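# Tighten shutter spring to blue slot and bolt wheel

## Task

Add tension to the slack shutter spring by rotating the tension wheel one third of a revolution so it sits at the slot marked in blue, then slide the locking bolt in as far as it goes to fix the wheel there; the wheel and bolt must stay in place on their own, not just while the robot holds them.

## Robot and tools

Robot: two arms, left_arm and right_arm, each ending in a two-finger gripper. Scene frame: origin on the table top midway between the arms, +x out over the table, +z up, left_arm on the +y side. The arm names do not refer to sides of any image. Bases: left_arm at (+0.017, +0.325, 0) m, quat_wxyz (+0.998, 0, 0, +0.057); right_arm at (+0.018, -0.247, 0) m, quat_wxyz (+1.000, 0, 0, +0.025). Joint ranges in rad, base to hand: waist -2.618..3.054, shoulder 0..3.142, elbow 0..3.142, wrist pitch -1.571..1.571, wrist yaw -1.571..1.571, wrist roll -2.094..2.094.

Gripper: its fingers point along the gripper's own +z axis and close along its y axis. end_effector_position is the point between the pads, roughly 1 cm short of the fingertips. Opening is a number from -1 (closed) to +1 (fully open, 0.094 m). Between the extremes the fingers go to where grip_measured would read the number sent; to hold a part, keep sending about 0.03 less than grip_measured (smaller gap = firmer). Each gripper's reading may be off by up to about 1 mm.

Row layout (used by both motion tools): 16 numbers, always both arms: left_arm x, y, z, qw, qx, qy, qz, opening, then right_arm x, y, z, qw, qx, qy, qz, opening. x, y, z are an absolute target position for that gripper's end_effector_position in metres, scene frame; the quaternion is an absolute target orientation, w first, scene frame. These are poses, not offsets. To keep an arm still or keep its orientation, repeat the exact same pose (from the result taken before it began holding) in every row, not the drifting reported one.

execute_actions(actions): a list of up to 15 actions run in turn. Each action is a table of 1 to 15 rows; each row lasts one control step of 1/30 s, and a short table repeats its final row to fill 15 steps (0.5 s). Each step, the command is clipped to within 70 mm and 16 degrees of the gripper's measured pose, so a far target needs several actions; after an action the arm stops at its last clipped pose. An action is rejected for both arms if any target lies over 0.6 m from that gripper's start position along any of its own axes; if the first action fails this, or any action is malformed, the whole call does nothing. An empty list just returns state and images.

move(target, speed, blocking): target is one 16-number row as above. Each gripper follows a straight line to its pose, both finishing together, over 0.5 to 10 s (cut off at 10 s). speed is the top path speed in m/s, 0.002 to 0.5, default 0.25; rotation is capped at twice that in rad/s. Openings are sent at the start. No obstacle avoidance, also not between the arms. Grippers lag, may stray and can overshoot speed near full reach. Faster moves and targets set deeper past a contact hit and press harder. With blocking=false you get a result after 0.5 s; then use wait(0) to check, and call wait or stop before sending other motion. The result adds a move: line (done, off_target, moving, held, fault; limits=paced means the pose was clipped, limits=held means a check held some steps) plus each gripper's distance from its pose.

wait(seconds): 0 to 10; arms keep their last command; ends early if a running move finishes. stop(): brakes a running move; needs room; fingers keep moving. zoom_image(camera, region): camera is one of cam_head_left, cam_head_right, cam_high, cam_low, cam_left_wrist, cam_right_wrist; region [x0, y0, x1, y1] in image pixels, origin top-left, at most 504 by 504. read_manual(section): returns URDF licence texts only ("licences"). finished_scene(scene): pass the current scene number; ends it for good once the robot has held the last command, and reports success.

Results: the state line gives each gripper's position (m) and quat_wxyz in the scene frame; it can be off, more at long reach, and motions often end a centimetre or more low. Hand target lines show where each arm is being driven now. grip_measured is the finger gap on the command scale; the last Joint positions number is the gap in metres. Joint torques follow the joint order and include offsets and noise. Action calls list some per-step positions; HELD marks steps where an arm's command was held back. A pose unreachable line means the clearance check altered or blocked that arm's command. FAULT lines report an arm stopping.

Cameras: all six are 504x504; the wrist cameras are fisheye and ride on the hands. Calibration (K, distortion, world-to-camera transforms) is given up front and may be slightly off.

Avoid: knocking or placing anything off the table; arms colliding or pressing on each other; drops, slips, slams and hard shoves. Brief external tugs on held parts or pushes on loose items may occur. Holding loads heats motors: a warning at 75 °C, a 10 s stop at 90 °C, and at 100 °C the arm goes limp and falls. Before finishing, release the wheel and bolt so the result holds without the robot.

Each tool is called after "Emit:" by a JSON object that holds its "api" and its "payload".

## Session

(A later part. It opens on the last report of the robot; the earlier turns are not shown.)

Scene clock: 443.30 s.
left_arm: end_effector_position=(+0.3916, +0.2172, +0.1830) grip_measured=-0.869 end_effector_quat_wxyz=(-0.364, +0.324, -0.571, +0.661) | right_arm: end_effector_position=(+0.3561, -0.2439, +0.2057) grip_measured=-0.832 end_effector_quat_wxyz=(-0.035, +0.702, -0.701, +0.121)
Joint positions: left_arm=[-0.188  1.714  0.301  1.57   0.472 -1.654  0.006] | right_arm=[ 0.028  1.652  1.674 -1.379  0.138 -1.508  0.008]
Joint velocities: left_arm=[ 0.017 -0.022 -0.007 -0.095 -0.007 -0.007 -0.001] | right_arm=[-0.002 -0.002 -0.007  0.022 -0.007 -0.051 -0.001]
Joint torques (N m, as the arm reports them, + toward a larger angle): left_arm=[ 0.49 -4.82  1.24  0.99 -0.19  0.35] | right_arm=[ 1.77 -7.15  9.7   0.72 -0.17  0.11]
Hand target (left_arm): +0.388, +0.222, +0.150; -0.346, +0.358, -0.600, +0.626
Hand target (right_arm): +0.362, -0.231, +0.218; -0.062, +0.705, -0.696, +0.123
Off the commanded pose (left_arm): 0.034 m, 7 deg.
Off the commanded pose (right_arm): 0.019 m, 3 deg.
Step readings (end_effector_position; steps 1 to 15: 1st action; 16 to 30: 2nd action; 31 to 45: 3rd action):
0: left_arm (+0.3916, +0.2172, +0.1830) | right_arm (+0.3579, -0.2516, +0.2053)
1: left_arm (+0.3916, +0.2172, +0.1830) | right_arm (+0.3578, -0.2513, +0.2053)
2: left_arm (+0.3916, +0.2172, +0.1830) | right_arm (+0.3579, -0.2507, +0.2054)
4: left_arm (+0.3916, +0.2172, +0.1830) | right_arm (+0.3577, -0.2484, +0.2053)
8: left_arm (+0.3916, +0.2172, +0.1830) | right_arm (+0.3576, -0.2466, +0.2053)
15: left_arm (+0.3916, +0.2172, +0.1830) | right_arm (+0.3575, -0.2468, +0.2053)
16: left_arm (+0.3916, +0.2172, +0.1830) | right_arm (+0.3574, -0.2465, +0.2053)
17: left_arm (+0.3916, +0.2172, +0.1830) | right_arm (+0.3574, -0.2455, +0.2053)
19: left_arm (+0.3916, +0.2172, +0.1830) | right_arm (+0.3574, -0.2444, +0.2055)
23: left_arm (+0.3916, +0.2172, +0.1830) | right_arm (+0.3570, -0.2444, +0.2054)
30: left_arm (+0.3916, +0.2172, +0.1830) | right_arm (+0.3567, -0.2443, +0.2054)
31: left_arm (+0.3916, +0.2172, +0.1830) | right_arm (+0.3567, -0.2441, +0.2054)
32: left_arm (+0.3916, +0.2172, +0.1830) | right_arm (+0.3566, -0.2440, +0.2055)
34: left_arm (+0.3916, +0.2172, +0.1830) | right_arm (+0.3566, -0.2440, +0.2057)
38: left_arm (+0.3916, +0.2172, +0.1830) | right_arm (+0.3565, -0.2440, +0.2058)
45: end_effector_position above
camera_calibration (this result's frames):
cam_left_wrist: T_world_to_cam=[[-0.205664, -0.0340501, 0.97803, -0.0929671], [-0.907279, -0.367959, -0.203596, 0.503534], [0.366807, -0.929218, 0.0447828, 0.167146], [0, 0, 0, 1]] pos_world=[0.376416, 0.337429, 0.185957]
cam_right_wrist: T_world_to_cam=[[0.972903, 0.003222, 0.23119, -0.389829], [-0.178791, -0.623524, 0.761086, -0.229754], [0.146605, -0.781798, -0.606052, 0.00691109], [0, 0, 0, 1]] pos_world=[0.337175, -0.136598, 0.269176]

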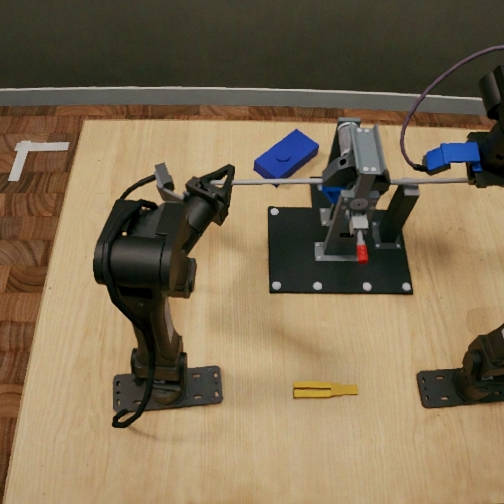

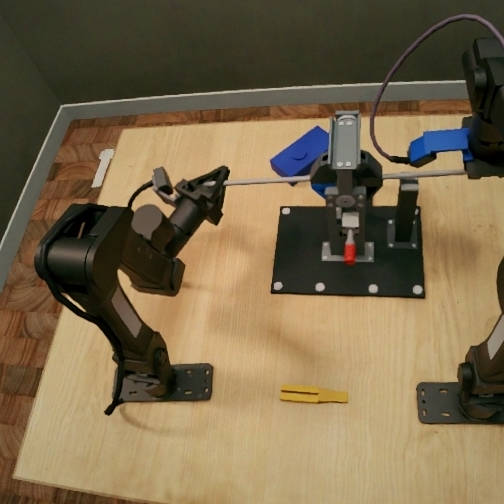

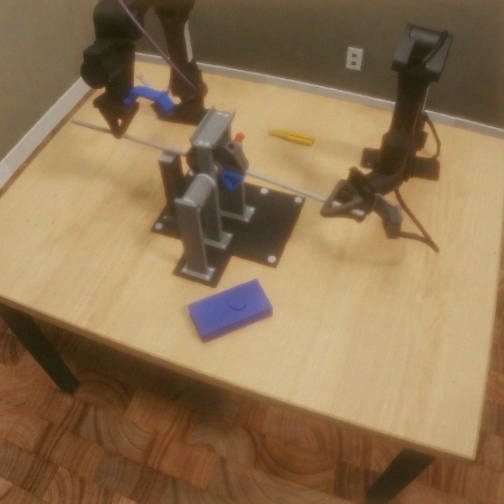

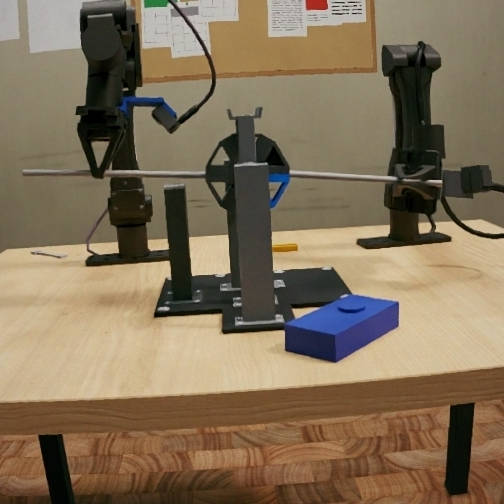

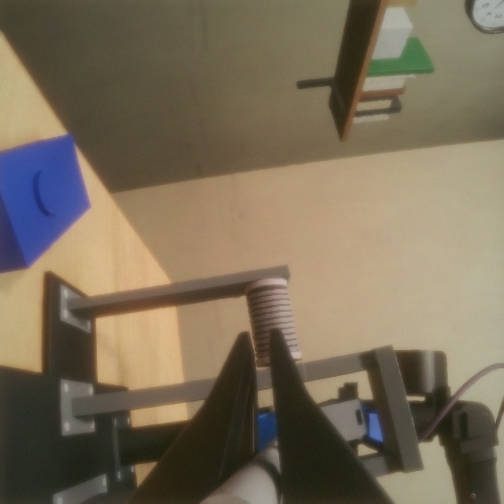

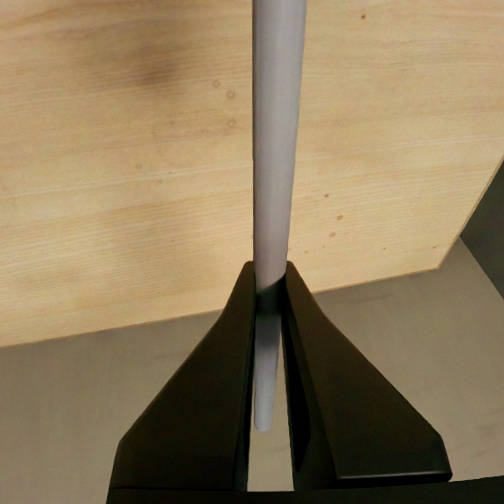

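Emit:
{"api": "execute_actions", "payload": {"actions": [[[0.39,0.222,0.149,0.347,-0.36,0.60,-0.623,-0.89,0.362,-0.250,0.218,0.0613,-0.704,0.696,-0.1225,-0.86]],[[0.39,0.222,0.149,0.347,-0.36,0.60,-0.623,-0.89,0.363,-0.250,0.218,0.0600,-0.6967,0.7034,-0.1231,-0.86]]]}}

Emit:
{"api": "zoom_image", "payload": {"camera": "cam_head_right", "region": [290, 120, 450, 240]}}

Emit:
{"api": "zoom_image", "payload": {"camera": "cam_low", "region": [130, 120, 310, 230]}}

Scene clock: 456.03 s.
left_arm: end_effector_position=(+0.3916, +0.2172, +0.1830) grip_measured=-0.869 end_effector_quat_wxyz=(-0.364, +0.324, -0.571, +0.661) | right_arm: end_effector_position=(+0.3559, -0.2497, +0.2051) grip_measured=-0.832 end_effector_quat_wxyz=(-0.041, +0.705, -0.699, +0.111)
Joint positions: left_arm=[-0.188  1.714  0.301  1.57   0.472 -1.654  0.006] | right_arm=[-0.005  1.652  1.674 -1.379  0.107 -1.545  0.008]
Joint velocities: left_arm=[ 0.002  0.007 -0.012 -0.095 -0.007  0.037  0.   ] | right_arm=[-0.017 -0.007  0.007 -0.051 -0.007 -0.037 -0.   ]
Joint torques (N m, as the arm reports them, + toward a larger angle): left_arm=[ 0.42 -4.78  1.21  1.   -0.19  0.34] | right_arm=[-0.55 -7.15  9.72  0.78 -0.03  0.12]
Hand target (left_arm): +0.388, +0.222, +0.150; -0.346, +0.358, -0.600, +0.626
Hand target (right_arm): +0.363, -0.250, +0.218; -0.060, +0.697, -0.704, +0.123
Off the commanded pose (left_arm): 0.034 m, 7 deg.
Off the commanded pose (right_arm): 0.015 m, 3 deg.
Step readings (end_effector_position; steps 1 to 15: 1st action; 16 to 30: 2nd action):
0: left_arm (+0.3916, +0.2172, +0.1830) | right_arm (+0.3560, -0.2439, +0.2057)
1: left_arm (+0.3916, +0.2172, +0.1830) | right_arm (+0.3560, -0.2446, +0.2057)
2: left_arm (+0.3916, +0.2172, +0.1830) | right_arm (+0.3560, -0.2455, +0.2055)
4: left_arm (+0.3916, +0.2172, +0.1830) | right_arm (+0.3560, -0.2491, +0.2053)
8: left_arm (+0.3916, +0.2172, +0.1830) | right_arm (+0.3559, -0.2510, +0.2052)
15: left_arm (+0.3916, +0.2172, +0.1830) | right_arm (+0.3559, -0.2497, +0.2051)
16: left_arm (+0.3916, +0.2172, +0.1830) | right_arm (+0.3559, -0.2497, +0.2051)
17: left_arm (+0.3916, +0.2172, +0.1830) | right_arm (+0.3559, -0.2497, +0.2051)
19: left_arm (+0.3916, +0.2172, +0.1830) | right_arm (+0.3559, -0.2497, +0.2051)
23: left_arm (+0.3916, +0.2172, +0.1830) | right_arm (+0.3559, -0.2497, +0.2051)
30: end_effector_position above
camera_calibration (this result's frames):
cam_left_wrist: T_world_to_cam=[[-0.205664, -0.0340501, 0.97803, -0.0929671], [-0.907279, -0.367959, -0.203596, 0.503534], [0.366807, -0.929218, 0.0447828, 0.167146], [0, 0, 0, 1]] pos_world=[0.376416, 0.337429, 0.185957]
cam_right_wrist: T_world_to_cam=[[0.974205, 0.00753992, 0.225538, -0.387696], [-0.16824, -0.641825, 0.748168, -0.238547], [0.150397, -0.766814, -0.624001, 0.00812192], [0, 0, 0, 1]] pos_world=[0.336341, -0.143954, 0.270981]

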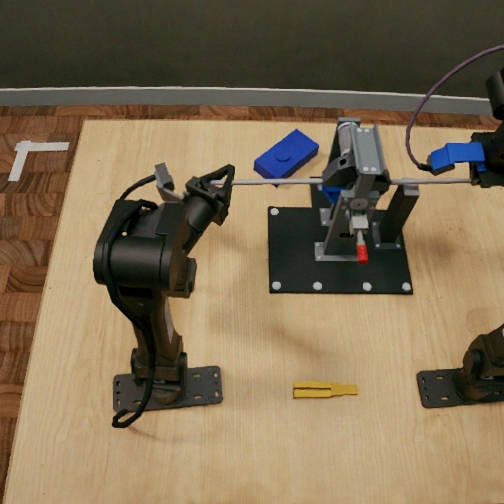

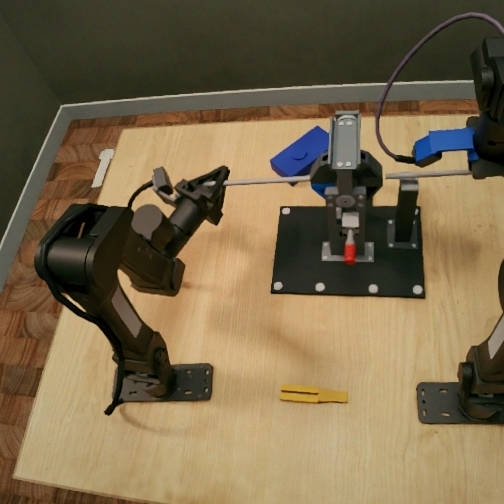

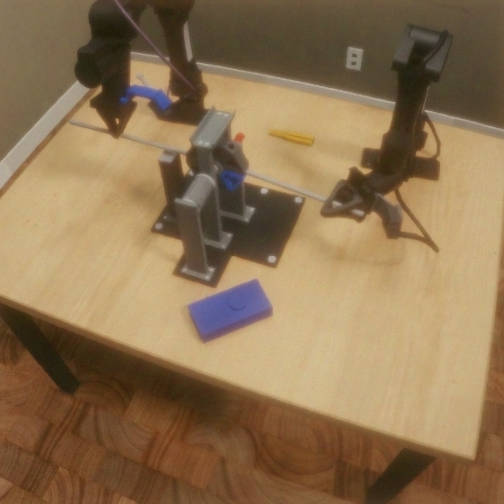

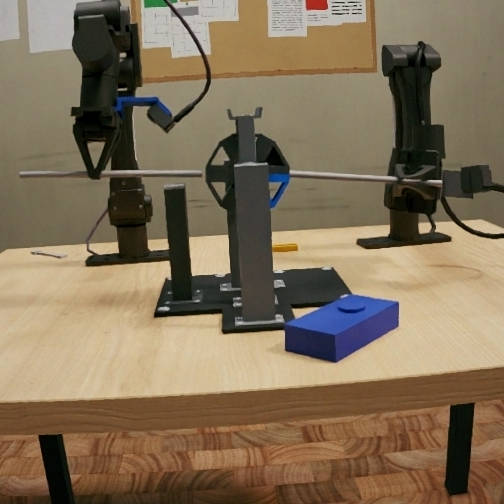

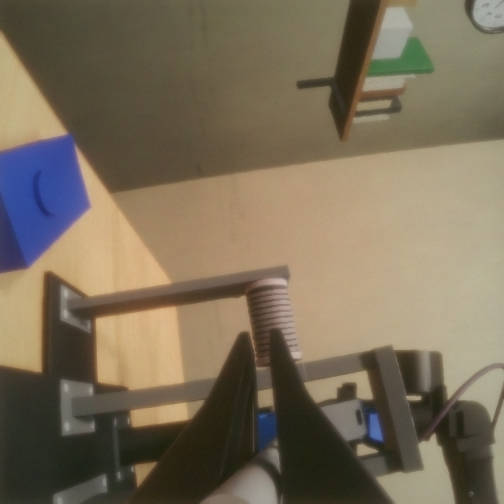

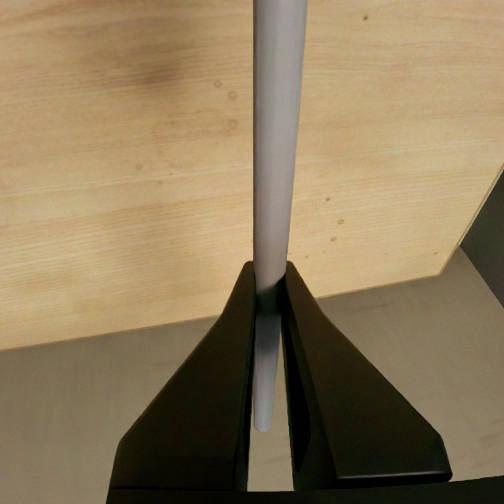

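Region (290, 120, 450, 240) of cam_head_right's 504x504 image, scaled by 3.150, with more detail than that image has; it fills the top 378 rows of this view, and the rest is white.

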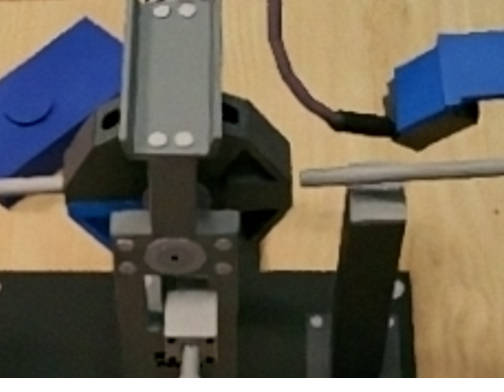

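Region (130, 120, 310, 230) of cam_low's 504x504 image, scaled by 2.800, with more detail than that image has.

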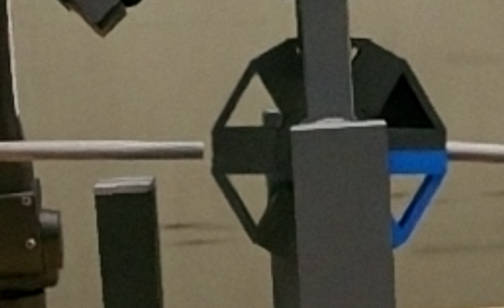

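Emit:
{"api": "execute_actions", "payload": {"actions": [[[0.39,0.222,0.149,0.347,-0.36,0.60,-0.623,-0.89,0.363,-0.250,0.218,0.058,-0.686,0.714,-0.124,-0.86]]]}}

Emit:
{"api": "zoom_image", "payload": {"camera": "cam_head_right", "region": [290, 120, 450, 240]}}

Emit:
{"api": "zoom_image", "payload": {"camera": "cam_low", "region": [130, 120, 310, 230]}}

Scene clock: 461.27 s.
left_arm: end_effector_position=(+0.3916, +0.2172, +0.1830) grip_measured=-0.869 end_effector_quat_wxyz=(-0.364, +0.324, -0.571, +0.661) | right_arm: end_effector_position=(+0.3559, -0.2497, +0.2051) grip_measured=-0.832 end_effector_quat_wxyz=(-0.043, +0.693, -0.711, +0.110)
Joint positions: left_arm=[-0.188  1.714  0.301  1.57   0.472 -1.654  0.006] | right_arm=[-0.005  1.652  1.674 -1.379  0.107 -1.513  0.008]
Joint velocities: left_arm=[ 0.002  0.002 -0.007  0.022 -0.007 -0.007 -0.001] | right_arm=[ 0.012 -0.002  0.007  0.037  0.007 -0.022  0.   ]
Joint torques (N m, as the arm reports them, + toward a larger angle): left_arm=[ 0.43 -4.79  1.23  0.99 -0.19  0.35] | right_arm=[-0.15 -6.86 10.01  0.7   0.05  0.12]
Hand target (left_arm): +0.388, +0.222, +0.150; -0.346, +0.358, -0.600, +0.626
Hand target (right_arm): +0.363, -0.250, +0.218; -0.058, +0.686, -0.714, +0.124
Off the commanded pose (left_arm): 0.034 m, 7 deg.
Off the commanded pose (right_arm): 0.015 m, 2 deg.
Step readings (end_effector_position):
0: left_arm (+0.3916, +0.2172, +0.1830) | right_arm (+0.3559, -0.2497, +0.2051)
1: left_arm (+0.3916, +0.2172, +0.1830) | right_arm (+0.3559, -0.2497, +0.2051)
2: left_arm (+0.3916, +0.2172, +0.1830) | right_arm (+0.3559, -0.2497, +0.2051)
4: left_arm (+0.3916, +0.2172, +0.1830) | right_arm (+0.3559, -0.2497, +0.2051)
8: left_arm (+0.3916, +0.2172, +0.1830) | right_arm (+0.3559, -0.2497, +0.2051)
15: end_effector_position above
camera_calibration (this result's frames):
cam_left_wrist: T_world_to_cam=[[-0.205664, -0.0340501, 0.97803, -0.0929671], [-0.907279, -0.367959, -0.203596, 0.503534], [0.366807, -0.929218, 0.0447828, 0.167146], [0, 0, 0, 1]] pos_world=[0.376416, 0.337429, 0.185957]
cam_right_wrist: T_world_to_cam=[[0.973201, -0.0251067, 0.22858, -0.396114], [-0.191076, -0.641343, 0.743081, -0.229256], [0.127942, -0.766843, -0.628953, 0.0171216], [0, 0, 0, 1]] pos_world=[0.339503, -0.143847, 0.271668]

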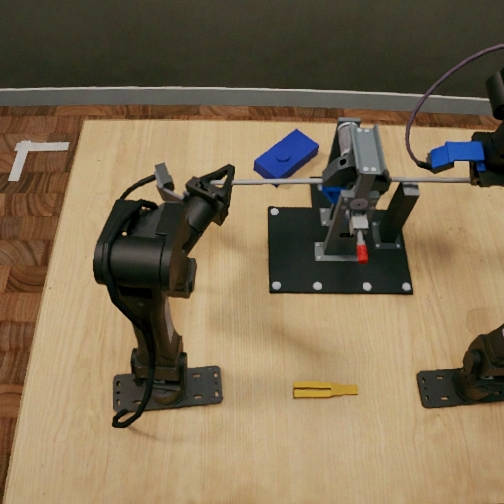

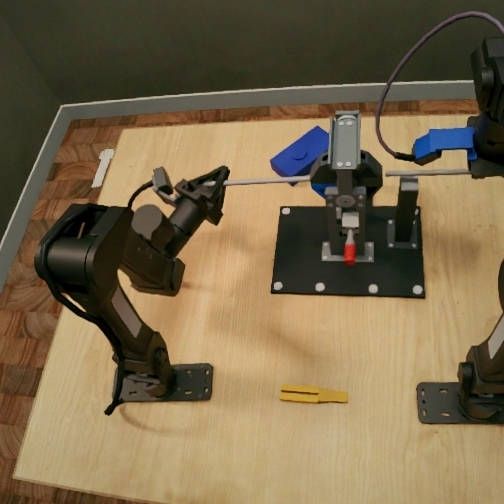

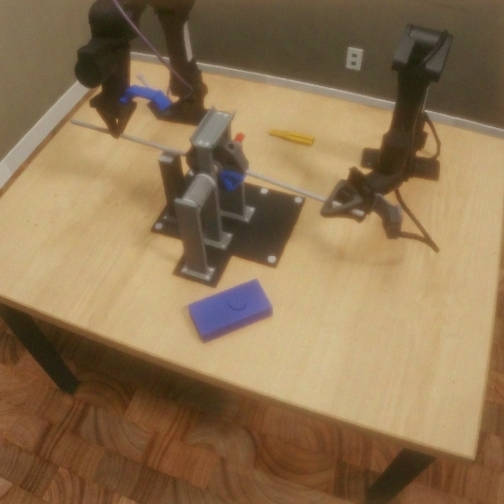

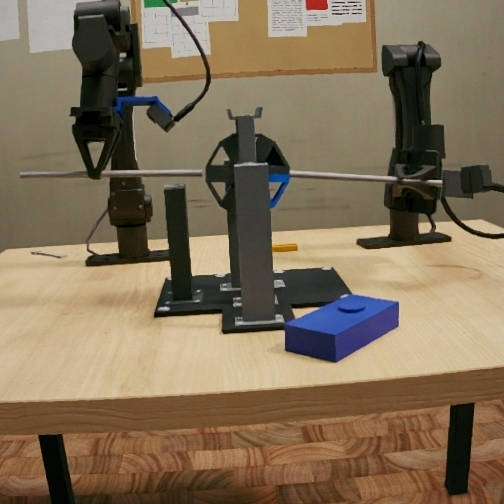

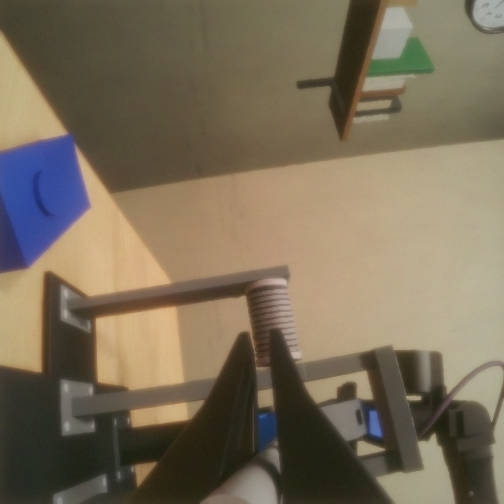

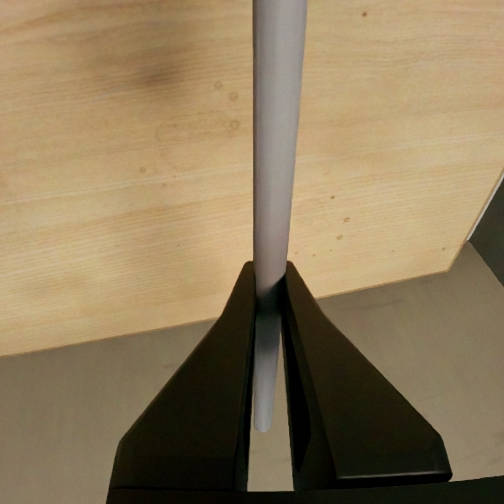

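Region (290, 120, 450, 240) of cam_head_right's 504x504 image, scaled by 3.150, with more detail than that image has; it fills the top 378 rows of this view, and the rest is white.

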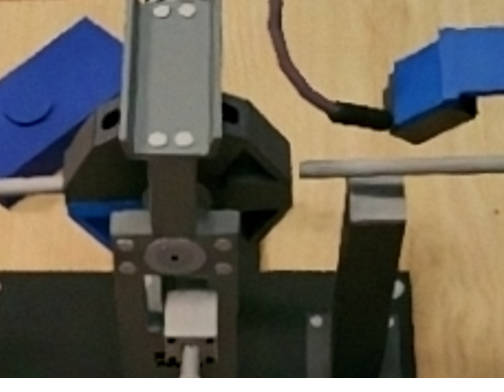

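Region (130, 120, 310, 230) of cam_low's 504x504 image, scaled by 2.800, with more detail than that image has.

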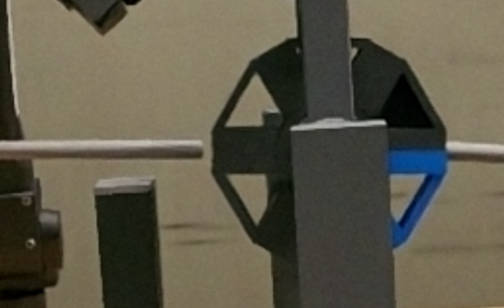

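Emit:
{"api": "execute_actions", "payload": {"actions": [[[0.39,0.222,0.149,0.347,-0.36,0.60,-0.623,-0.89,0.362,-0.242,0.216,0.058,-0.686,0.714,-0.124,-0.86]],[[0.39,0.222,0.149,0.347,-0.36,0.60,-0.623,-0.89,0.362,-0.236,0.216,0.058,-0.686,0.714,-0.124,-0.86]]]}}

Emit:
{"api": "zoom_image", "payload": {"camera": "cam_head_right", "region": [290, 120, 450, 240]}}

Emit:
{"api": "zoom_image", "payload": {"camera": "cam_low", "region": [130, 120, 310, 230]}}

Scene clock: 468.37 s.
left_arm: end_effector_position=(+0.3916, +0.2172, +0.1830) grip_measured=-0.869 end_effector_quat_wxyz=(-0.364, +0.324, -0.571, +0.661) | right_arm: end_effector_position=(+0.3560, -0.2444, +0.2056) grip_measured=-0.832 end_effector_quat_wxyz=(+0.039, -0.686, +0.717, -0.118)
Joint positions: left_arm=[-0.188  1.714  0.301  1.57   0.472 -1.654  0.006] | right_arm=[ 0.024  1.652  1.674 -1.38   0.132 -1.468  0.008]
Joint velocities: left_arm=[ 0.002 -0.022 -0.007 -0.022  0.007 -0.11  -0.001] | right_arm=[-0.007  0.007 -0.007  0.081  0.022 -0.095  0.   ]
Joint torques (N m, as the arm reports them, + toward a larger angle): left_arm=[ 0.43 -4.79  1.26  1.   -0.2   0.35] | right_arm=[ 1.43 -7.07  9.33  0.74 -0.04  0.14]
Hand target (left_arm): +0.388, +0.222, +0.150; -0.346, +0.358, -0.600, +0.626
Hand target (right_arm): +0.362, -0.236, +0.216; -0.058, +0.686, -0.714, +0.124
Off the commanded pose (left_arm): 0.034 m, 7 deg.
Off the commanded pose (right_arm): 0.015 m, 2 deg.
Step readings (end_effector_position; steps 1 to 15: 1st action; 16 to 30: 2nd action):
0: left_arm (+0.3916, +0.2172, +0.1830) | right_arm (+0.3559, -0.2497, +0.2051)
1: left_arm (+0.3916, +0.2172, +0.1830) | right_arm (+0.3559, -0.2496, +0.2051)
2: left_arm (+0.3916, +0.2172, +0.1830) | right_arm (+0.3559, -0.2491, +0.2051)
4: left_arm (+0.3916, +0.2172, +0.1830) | right_arm (+0.3559, -0.2471, +0.2052)
8: left_arm (+0.3916, +0.2172, +0.1830) | right_arm (+0.3559, -0.2456, +0.2052)
15: left_arm (+0.3916, +0.2172, +0.1830) | right_arm (+0.3559, -0.2459, +0.2052)
16: left_arm (+0.3916, +0.2172, +0.1830) | right_arm (+0.3560, -0.2456, +0.2052)
17: left_arm (+0.3916, +0.2172, +0.1830) | right_arm (+0.3560, -0.2446, +0.2053)
19: left_arm (+0.3916, +0.2172, +0.1830) | right_arm (+0.3560, -0.2444, +0.2055)
23: left_arm (+0.3916, +0.2172, +0.1830) | right_arm (+0.3560, -0.2443, +0.2056)
30: end_effector_position above
camera_calibration (this result's frames):
cam_left_wrist: T_world_to_cam=[[-0.205664, -0.0340501, 0.97803, -0.0929671], [-0.907279, -0.367959, -0.203596, 0.503534], [0.366807, -0.929218, 0.0447828, 0.167146], [0, 0, 0, 1]] pos_world=[0.376416, 0.337429, 0.185957]
cam_right_wrist: T_world_to_cam=[[0.971177, -0.0411157, 0.234785, -0.400626], [-0.208148, -0.626248, 0.751324, -0.218128], [0.116142, -0.778539, -0.616756, 0.0203526], [0, 0, 0, 1]] pos_world=[0.341313, -0.137229, 0.270498]

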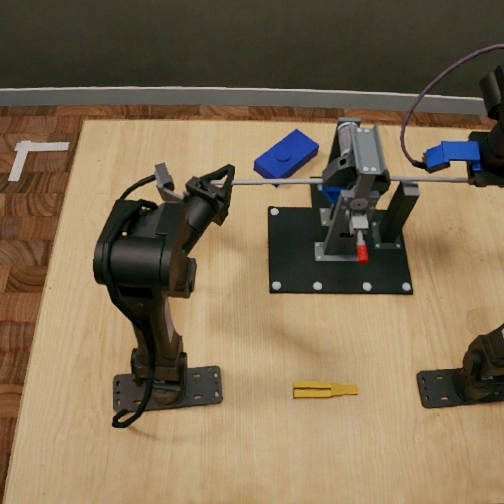

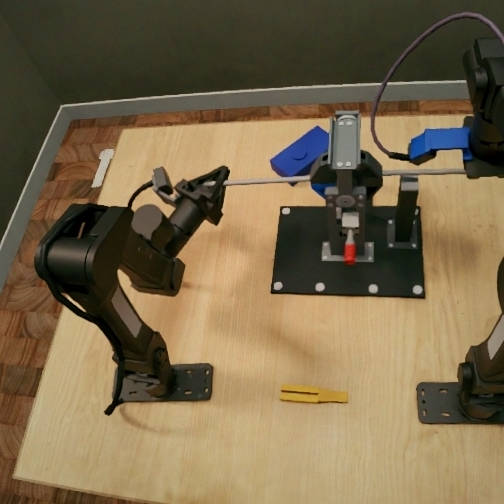

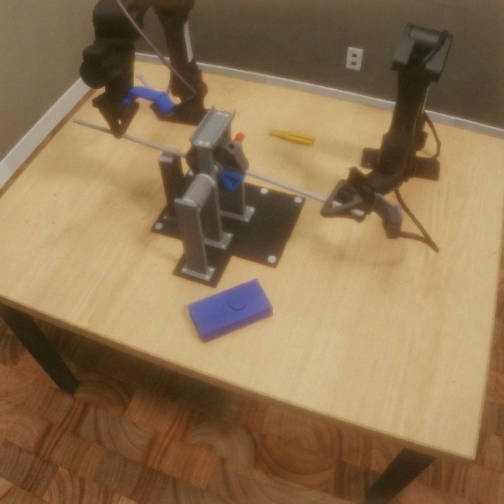

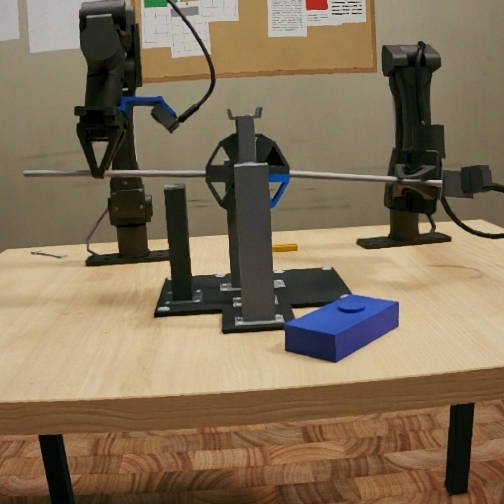

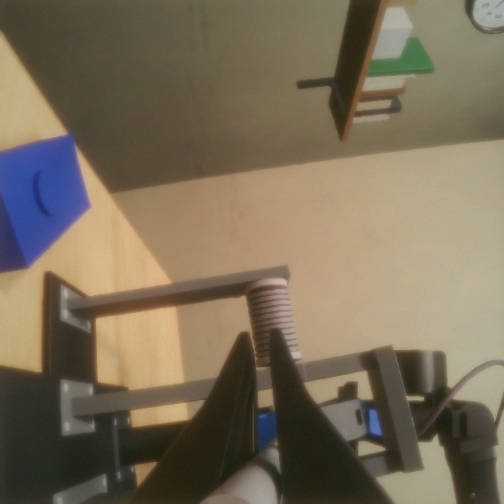

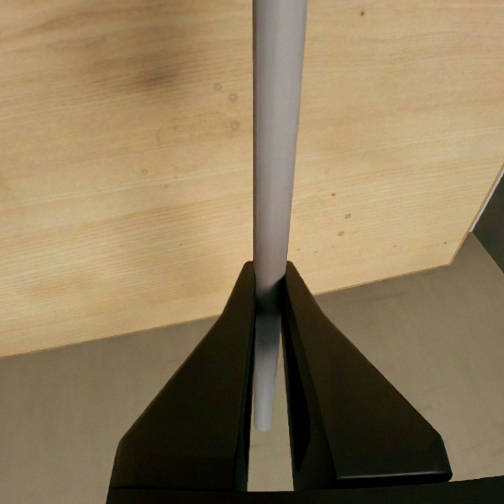

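Region (290, 120, 450, 240) of cam_head_right's 504x504 image, scaled by 3.150, with more detail than that image has; it fills the top 378 rows of this view, and the rest is white.

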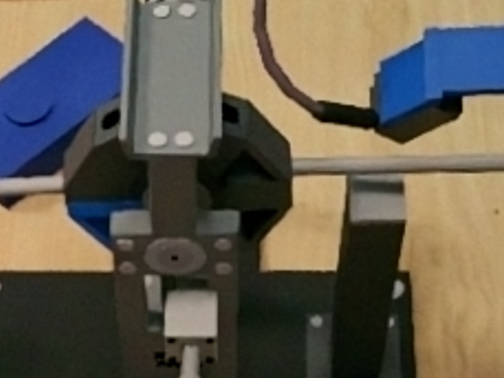

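Region (130, 120, 310, 230) of cam_low's 504x504 image, scaled by 2.800, with more detail than that image has.

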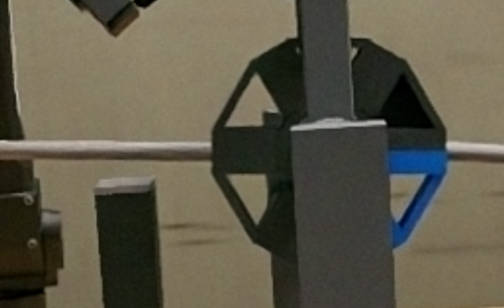

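Emit:
{"api": "zoom_image", "payload": {"camera": "cam_low", "region": [190, 140, 310, 210]}}

Emit:
{"api": "zoom_image", "payload": {"camera": "cam_head_right", "region": [300, 140, 400, 200]}}

Emit:
{"api": "zoom_image", "payload": {"camera": "cam_high", "region": [150, 110, 270, 200]}}

Region (190, 140, 310, 210) of cam_low's 504x504 image, scaled by 4.200, with more detail than that image has; it fills the top 294 rows of this view, and the rest is white.

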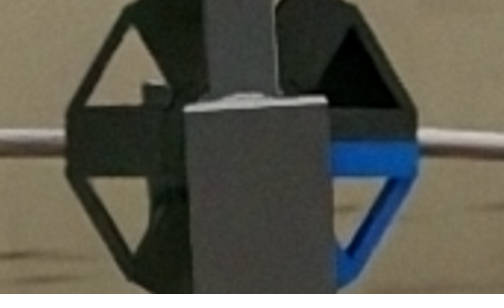

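Region (300, 140, 400, 200) of cam_head_right's 504x504 image, scaled by 5.040, with more detail than that image has; it fills the top 302 rows of this view, and the rest is white.

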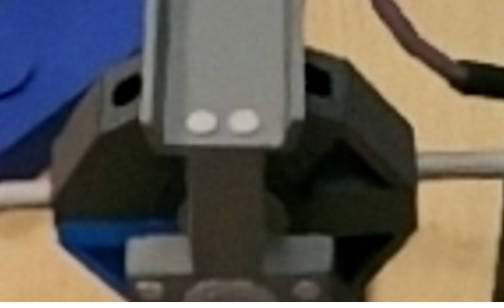

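Region (150, 110, 270, 200) of cam_high's 504x504 image, scaled by 4.200, with more detail than that image has; it fills the top 378 rows of this view, and the rest is white.

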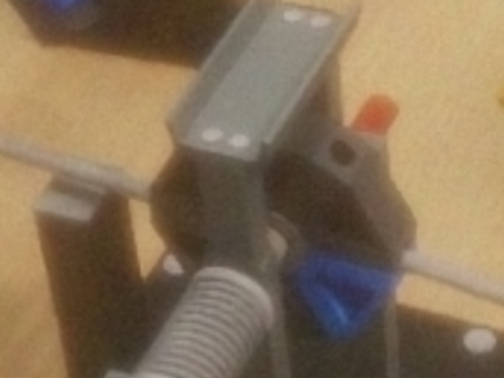

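Emit:
{"api": "execute_actions", "payload": {"actions": [[[0.39,0.222,0.149,0.347,-0.36,0.60,-0.623,-0.89,0.362,-0.240,0.216,0.070,-0.686,0.714,-0.112,-0.86]],[[0.39,0.222,0.149,0.347,-0.36,0.60,-0.623,-0.89,0.362,-0.238,0.216,0.070,-0.694,0.706,-0.112,-0.86]],[[0.39,0.222,0.149,0.347,-0.36,0.60,-0.623,-0.89,0.362,-0.238,0.216,0.070,-0.700,0.700,-0.112,-0.86]],[[0.39,0.222,0.149,0.347,-0.36,0.60,-0.623,-0.89,0.362,-0.238,0.216,0.070,-0.706,0.694,-0.112,-0.86]]]}}

Emit:
{"api": "zoom_image", "payload": {"camera": "cam_low", "region": [190, 140, 310, 210]}}

Emit:
{"api": "zoom_image", "payload": {"camera": "cam_head_right", "region": [300, 140, 400, 200]}}

Scene clock: 486.10 s.
left_arm: end_effector_position=(+0.3916, +0.2172, +0.1830) grip_measured=-0.869 end_effector_quat_wxyz=(-0.364, +0.324, -0.571, +0.661) | right_arm: end_effector_position=(+0.3564, -0.2406, +0.2050) grip_measured=-0.832 end_effector_quat_wxyz=(-0.049, +0.704, -0.700, +0.106)
Joint positions: left_arm=[-0.188  1.714  0.301  1.57   0.472 -1.654  0.006] | right_arm=[ 0.015  1.652  1.674 -1.377  0.094 -1.522  0.008]
Joint velocities: left_arm=[ 0.002 -0.002 -0.017 -0.066 -0.007 -0.081  0.   ] | right_arm=[ 0.007  0.017 -0.017  0.007  0.037  0.007  0.001]
Joint torques (N m, as the arm reports them, + toward a larger angle): left_arm=[ 0.43 -4.81  1.24  1.   -0.19  0.35] | right_arm=[-0.41 -7.51  8.93  0.76 -0.16 -0.19]
Hand target (left_arm): +0.388, +0.222, +0.150; -0.346, +0.358, -0.600, +0.626
Hand target (right_arm): +0.362, -0.238, +0.216; -0.070, +0.707, -0.695, +0.112
Off the commanded pose (left_arm): 0.034 m, 7 deg.
Off the commanded pose (right_arm): 0.013 m, 3 deg.
Step readings (end_effector_position; steps 1 to 15: 1st action; 16 to 30: 2nd action; 31 to 45: 3rd action; 46 to 60: 4th action):
0: left_arm (+0.3916, +0.2172, +0.1830) | right_arm (+0.3560, -0.2444, +0.2056)
1: left_arm (+0.3916, +0.2172, +0.1830) | right_arm (+0.3559, -0.2444, +0.2055)
2: left_arm (+0.3916, +0.2172, +0.1830) | right_arm (+0.3559, -0.2444, +0.2054)
4: left_arm (+0.3916, +0.2172, +0.1830) | right_arm (+0.3559, -0.2443, +0.2053)
8: left_arm (+0.3916, +0.2172, +0.1830) | right_arm (+0.3559, -0.2443, +0.2052)
15: left_arm (+0.3916, +0.2172, +0.1830) | right_arm (+0.3558, -0.2443, +0.2052)
16: left_arm (+0.3916, +0.2172, +0.1830) | right_arm (+0.3558, -0.2442, +0.2052)
17: left_arm (+0.3916, +0.2172, +0.1830) | right_arm (+0.3558, -0.2442, +0.2052)
19: left_arm (+0.3916, +0.2172, +0.1830) | right_arm (+0.3558, -0.2442, +0.2052)
23: left_arm (+0.3916, +0.2172, +0.1830) | right_arm (+0.3558, -0.2442, +0.2052)
30: left_arm (+0.3916, +0.2172, +0.1830) | right_arm (+0.3558, -0.2442, +0.2052)
31: left_arm (+0.3916, +0.2172, +0.1830) | right_arm (+0.3558, -0.2442, +0.2052)
32: left_arm (+0.3916, +0.2172, +0.1830) | right_arm (+0.3558, -0.2442, +0.2052)
34: left_arm (+0.3916, +0.2172, +0.1830) | right_arm (+0.3558, -0.2442, +0.2052)
38: left_arm (+0.3916, +0.2172, +0.1830) | right_arm (+0.3558, -0.2421, +0.2050)
45: left_arm (+0.3916, +0.2172, +0.1830) | right_arm (+0.3557, -0.2408, +0.2048)
46: left_arm (+0.3916, +0.2172, +0.1830) | right_arm (+0.3557, -0.2408, +0.2048)
47: left_arm (+0.3916, +0.2172, +0.1830) | right_arm (+0.3558, -0.2407, +0.2049)
49: left_arm (+0.3916, +0.2172, +0.1830) | right_arm (+0.3560, -0.2407, +0.2049)
53: left_arm (+0.3916, +0.2172, +0.1830) | right_arm (+0.3563, -0.2407, +0.2050)
60: end_effector_position above
camera_calibration (this result's frames):
cam_left_wrist: T_world_to_cam=[[-0.205664, -0.0340501, 0.97803, -0.0929671], [-0.907279, -0.367959, -0.203596, 0.503534], [0.366807, -0.929218, 0.0447828, 0.167146], [0, 0, 0, 1]] pos_world=[0.376416, 0.337429, 0.185957]
cam_right_wrist: T_world_to_cam=[[0.973288, 0.00344776, 0.229562, -0.38975], [-0.171255, -0.655057, 0.735916, -0.232189], [0.152914, -0.755572, -0.636969, 0.019385], [0, 0, 0, 1]] pos_world=[0.336611, -0.136107, 0.272691]

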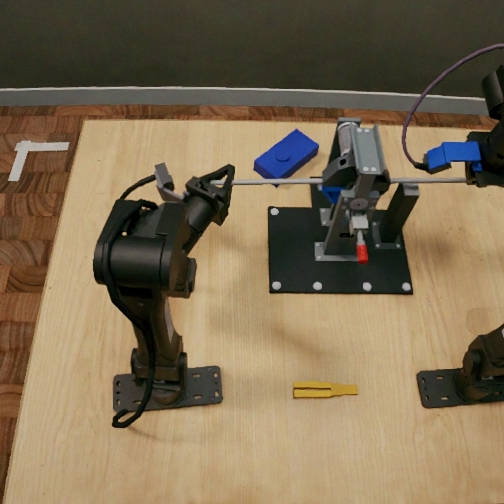

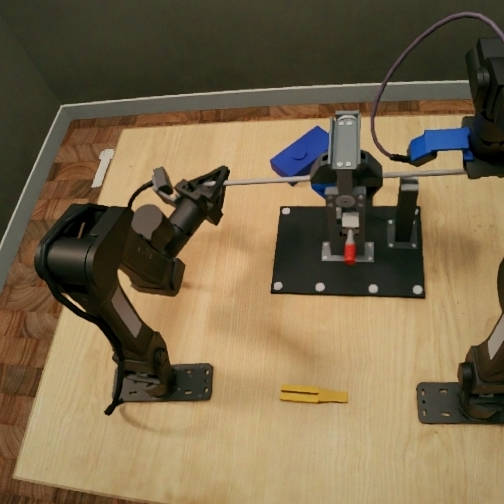

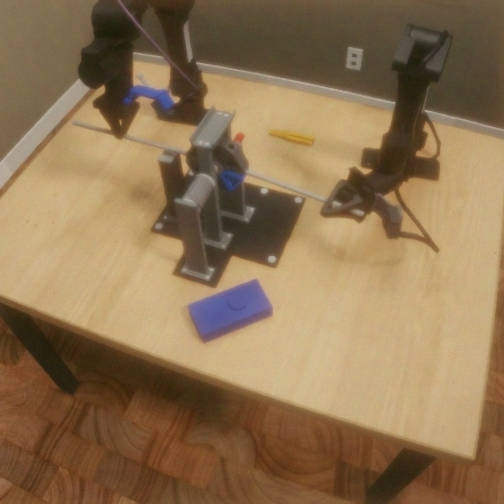

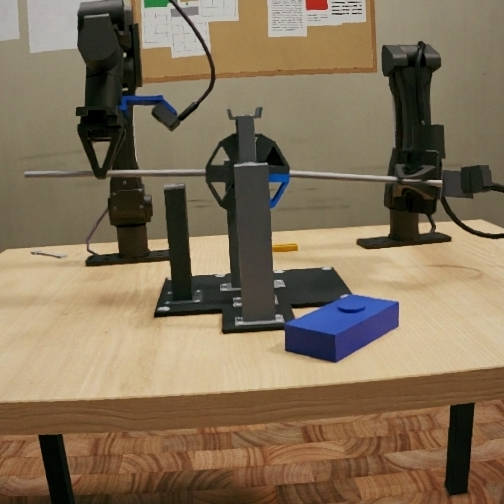

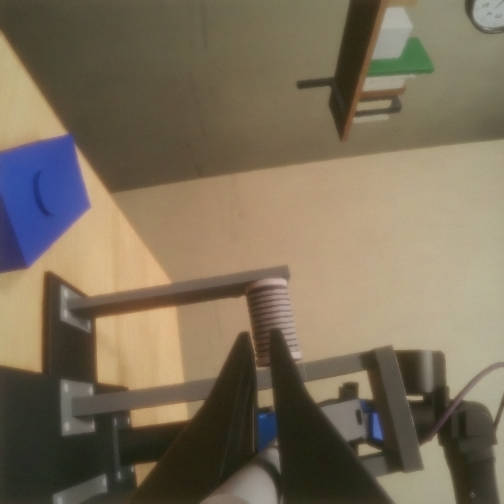

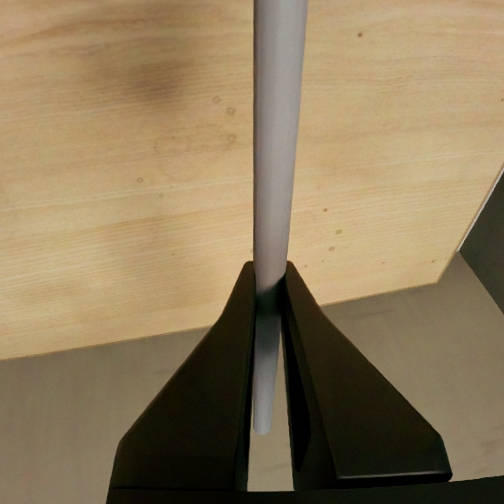

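Region (190, 140, 310, 210) of cam_low's 504x504 image, scaled by 4.200, with more detail than that image has; it fills the top 294 rows of this view, and the rest is white.

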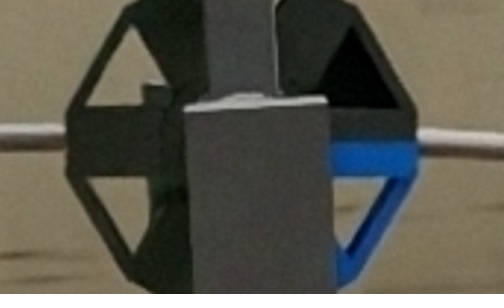

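Region (300, 140, 400, 200) of cam_head_right's 504x504 image, scaled by 5.040, with more detail than that image has; it fills the top 302 rows of this view, and the rest is white.

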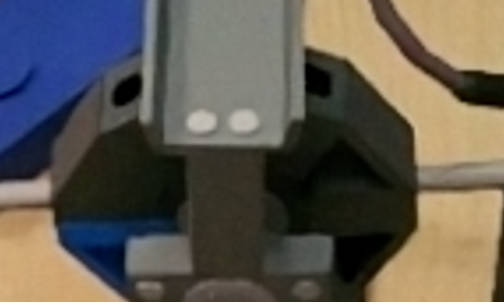

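Emit:
{"api": "execute_actions", "payload": {"actions": [[[0.39,0.222,0.149,0.347,-0.36,0.60,-0.623,-0.89,0.362,-0.229,0.216,0.066,-0.700,0.700,-0.117,-0.86]],[[0.39,0.222,0.149,0.347,-0.36,0.60,-0.623,-0.89,0.362,-0.220,0.216,0.066,-0.700,0.700,-0.117,-0.86]],[[0.39,0.222,0.149,0.347,-0.36,0.60,-0.623,-0.89,0.362,-0.211,0.216,0.066,-0.700,0.700,-0.117,-0.86]],[[0.39,0.222,0.149,0.347,-0.36,0.60,-0.623,-0.89,0.362,-0.202,0.216,0.066,-0.700,0.700,-0.117,-0.86]]]}}

Scene clock: 494.17 s.
left_arm: end_effector_position=(+0.3916, +0.2172, +0.1830) grip_measured=-0.869 end_effector_quat_wxyz=(-0.364, +0.324, -0.571, +0.661) | right_arm: end_effector_position=(+0.3571, -0.2067, +0.2024) grip_measured=-0.832 end_effector_quat_wxyz=(-0.048, +0.704, -0.701, +0.106)
Joint positions: left_arm=[-0.188  1.714  0.301  1.57   0.472 -1.654  0.006] | right_arm=[ 0.127  1.674  1.688 -1.383  0.119 -1.409  0.008]
Joint velocities: left_arm=[-0.012  0.002 -0.002  0.037 -0.037  0.007 -0.   ] | right_arm=[-0.012 -0.022  0.017 -0.007 -0.037 -0.081  0.001]
Joint torques (N m, as the arm reports them, + toward a larger angle): left_arm=[ 0.45 -4.77  1.22  1.   -0.19  0.35] | right_arm=[ 0.79 -7.72  9.62  0.68  0.04  0.14]
Hand target (left_arm): +0.388, +0.222, +0.150; -0.346, +0.358, -0.600, +0.626
Hand target (right_arm): +0.362, -0.202, +0.216; -0.066, +0.701, -0.701, +0.117
Off the commanded pose (left_arm): 0.034 m, 7 deg.
Off the commanded pose (right_arm): 0.015 m, 2 deg.
Step readings (end_effector_position; steps 1 to 15: 1st action; 16 to 30: 2nd action; 31 to 45: 3rd action; 46 to 60: 4th action):
0: left_arm (+0.3916, +0.2172, +0.1830) | right_arm (+0.3565, -0.2406, +0.2050)
1: left_arm (+0.3916, +0.2172, +0.1830) | right_arm (+0.3565, -0.2403, +0.2050)
2: left_arm (+0.3916, +0.2172, +0.1830) | right_arm (+0.3564, -0.2394, +0.2051)
4: left_arm (+0.3916, +0.2172, +0.1830) | right_arm (+0.3563, -0.2362, +0.2051)
8: left_arm (+0.3916, +0.2172, +0.1830) | right_arm (+0.3563, -0.2341, +0.2051)
15: left_arm (+0.3916, +0.2172, +0.1830) | right_arm (+0.3563, -0.2343, +0.2051)
16: left_arm (+0.3916, +0.2172, +0.1830) | right_arm (+0.3563, -0.2338, +0.2052)
17: left_arm (+0.3916, +0.2172, +0.1830) | right_arm (+0.3562, -0.2324, +0.2052)
19: left_arm (+0.3916, +0.2172, +0.1830) | right_arm (+0.3561, -0.2280, +0.2050)
23: left_arm (+0.3916, +0.2172, +0.1830) | right_arm (+0.3564, -0.2251, +0.2032)
30: left_arm (+0.3916, +0.2172, +0.1830) | right_arm (+0.3566, -0.2251, +0.2024)
31: left_arm (+0.3916, +0.2172, +0.1830) | right_arm (+0.3565, -0.2245, +0.2025)
32: left_arm (+0.3916, +0.2172, +0.1830) | right_arm (+0.3564, -0.2230, +0.2025)
34: left_arm (+0.3916, +0.2172, +0.1830) | right_arm (+0.3560, -0.2185, +0.2025)
38: left_arm (+0.3916, +0.2172, +0.1830) | right_arm (+0.3569, -0.2156, +0.2033)
45: left_arm (+0.3916, +0.2172, +0.1830) | right_arm (+0.3571, -0.2157, +0.2030)
46: left_arm (+0.3916, +0.2172, +0.1830) | right_arm (+0.3569, -0.2153, +0.2030)
47: left_arm (+0.3916, +0.2172, +0.1830) | right_arm (+0.3567, -0.2140, +0.2030)
49: left_arm (+0.3916, +0.2172, +0.1830) | right_arm (+0.3564, -0.2098, +0.2031)
53: left_arm (+0.3916, +0.2172, +0.1830) | right_arm (+0.3573, -0.2066, +0.2030)
60: end_effector_position above
camera_calibration (this result's frames):
cam_left_wrist: T_world_to_cam=[[-0.205664, -0.0340501, 0.97803, -0.0929671], [-0.907279, -0.367959, -0.203596, 0.503534], [0.366807, -0.929218, 0.0447828, 0.167146], [0, 0, 0, 1]] pos_world=[0.376416, 0.337429, 0.185957]
cam_right_wrist: T_world_to_cam=[[0.973716, 0.00137846, 0.227763, -0.390167], [-0.171593, -0.653142, 0.737538, -0.207677], [0.149778, -0.757235, -0.635738, 0.0437881], [0, 0, 0, 1]] pos_world=[0.337718, -0.101947, 0.269873]

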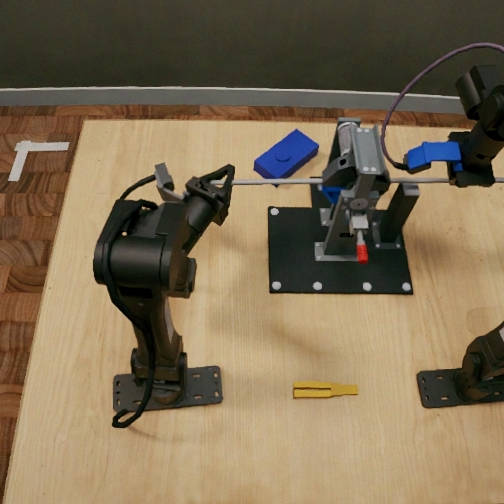

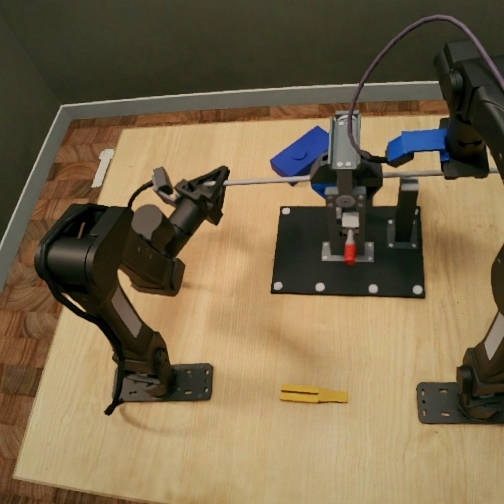

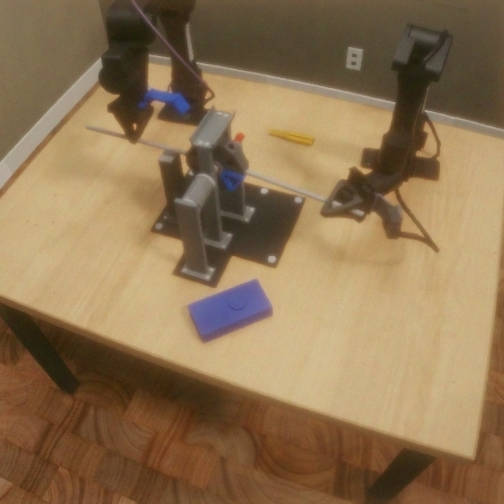

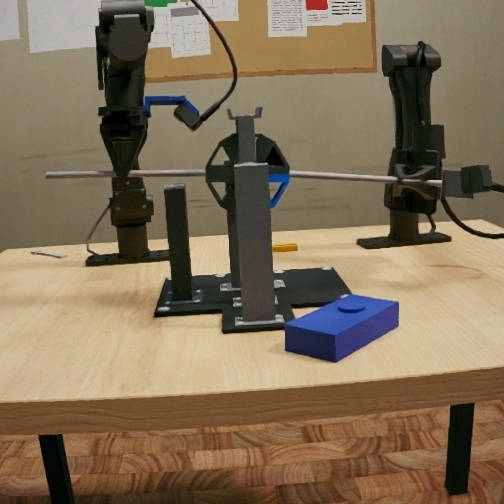

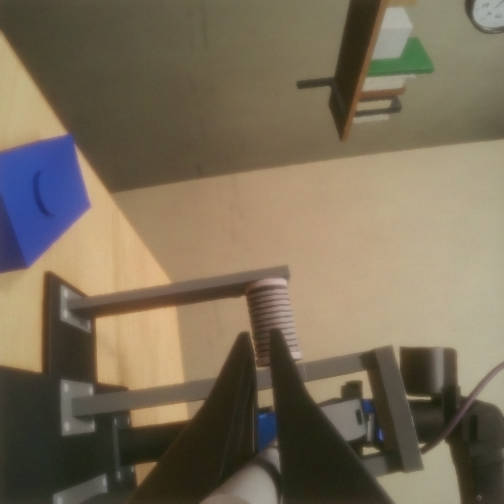

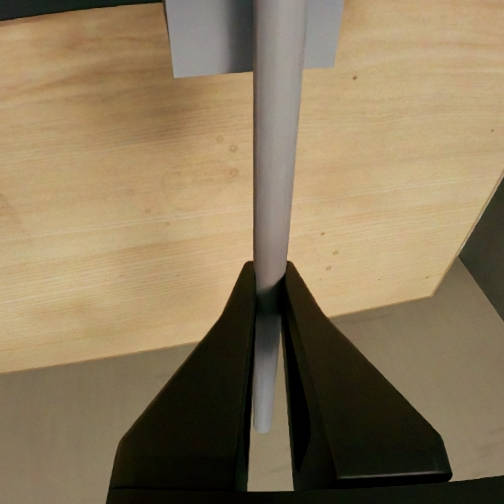

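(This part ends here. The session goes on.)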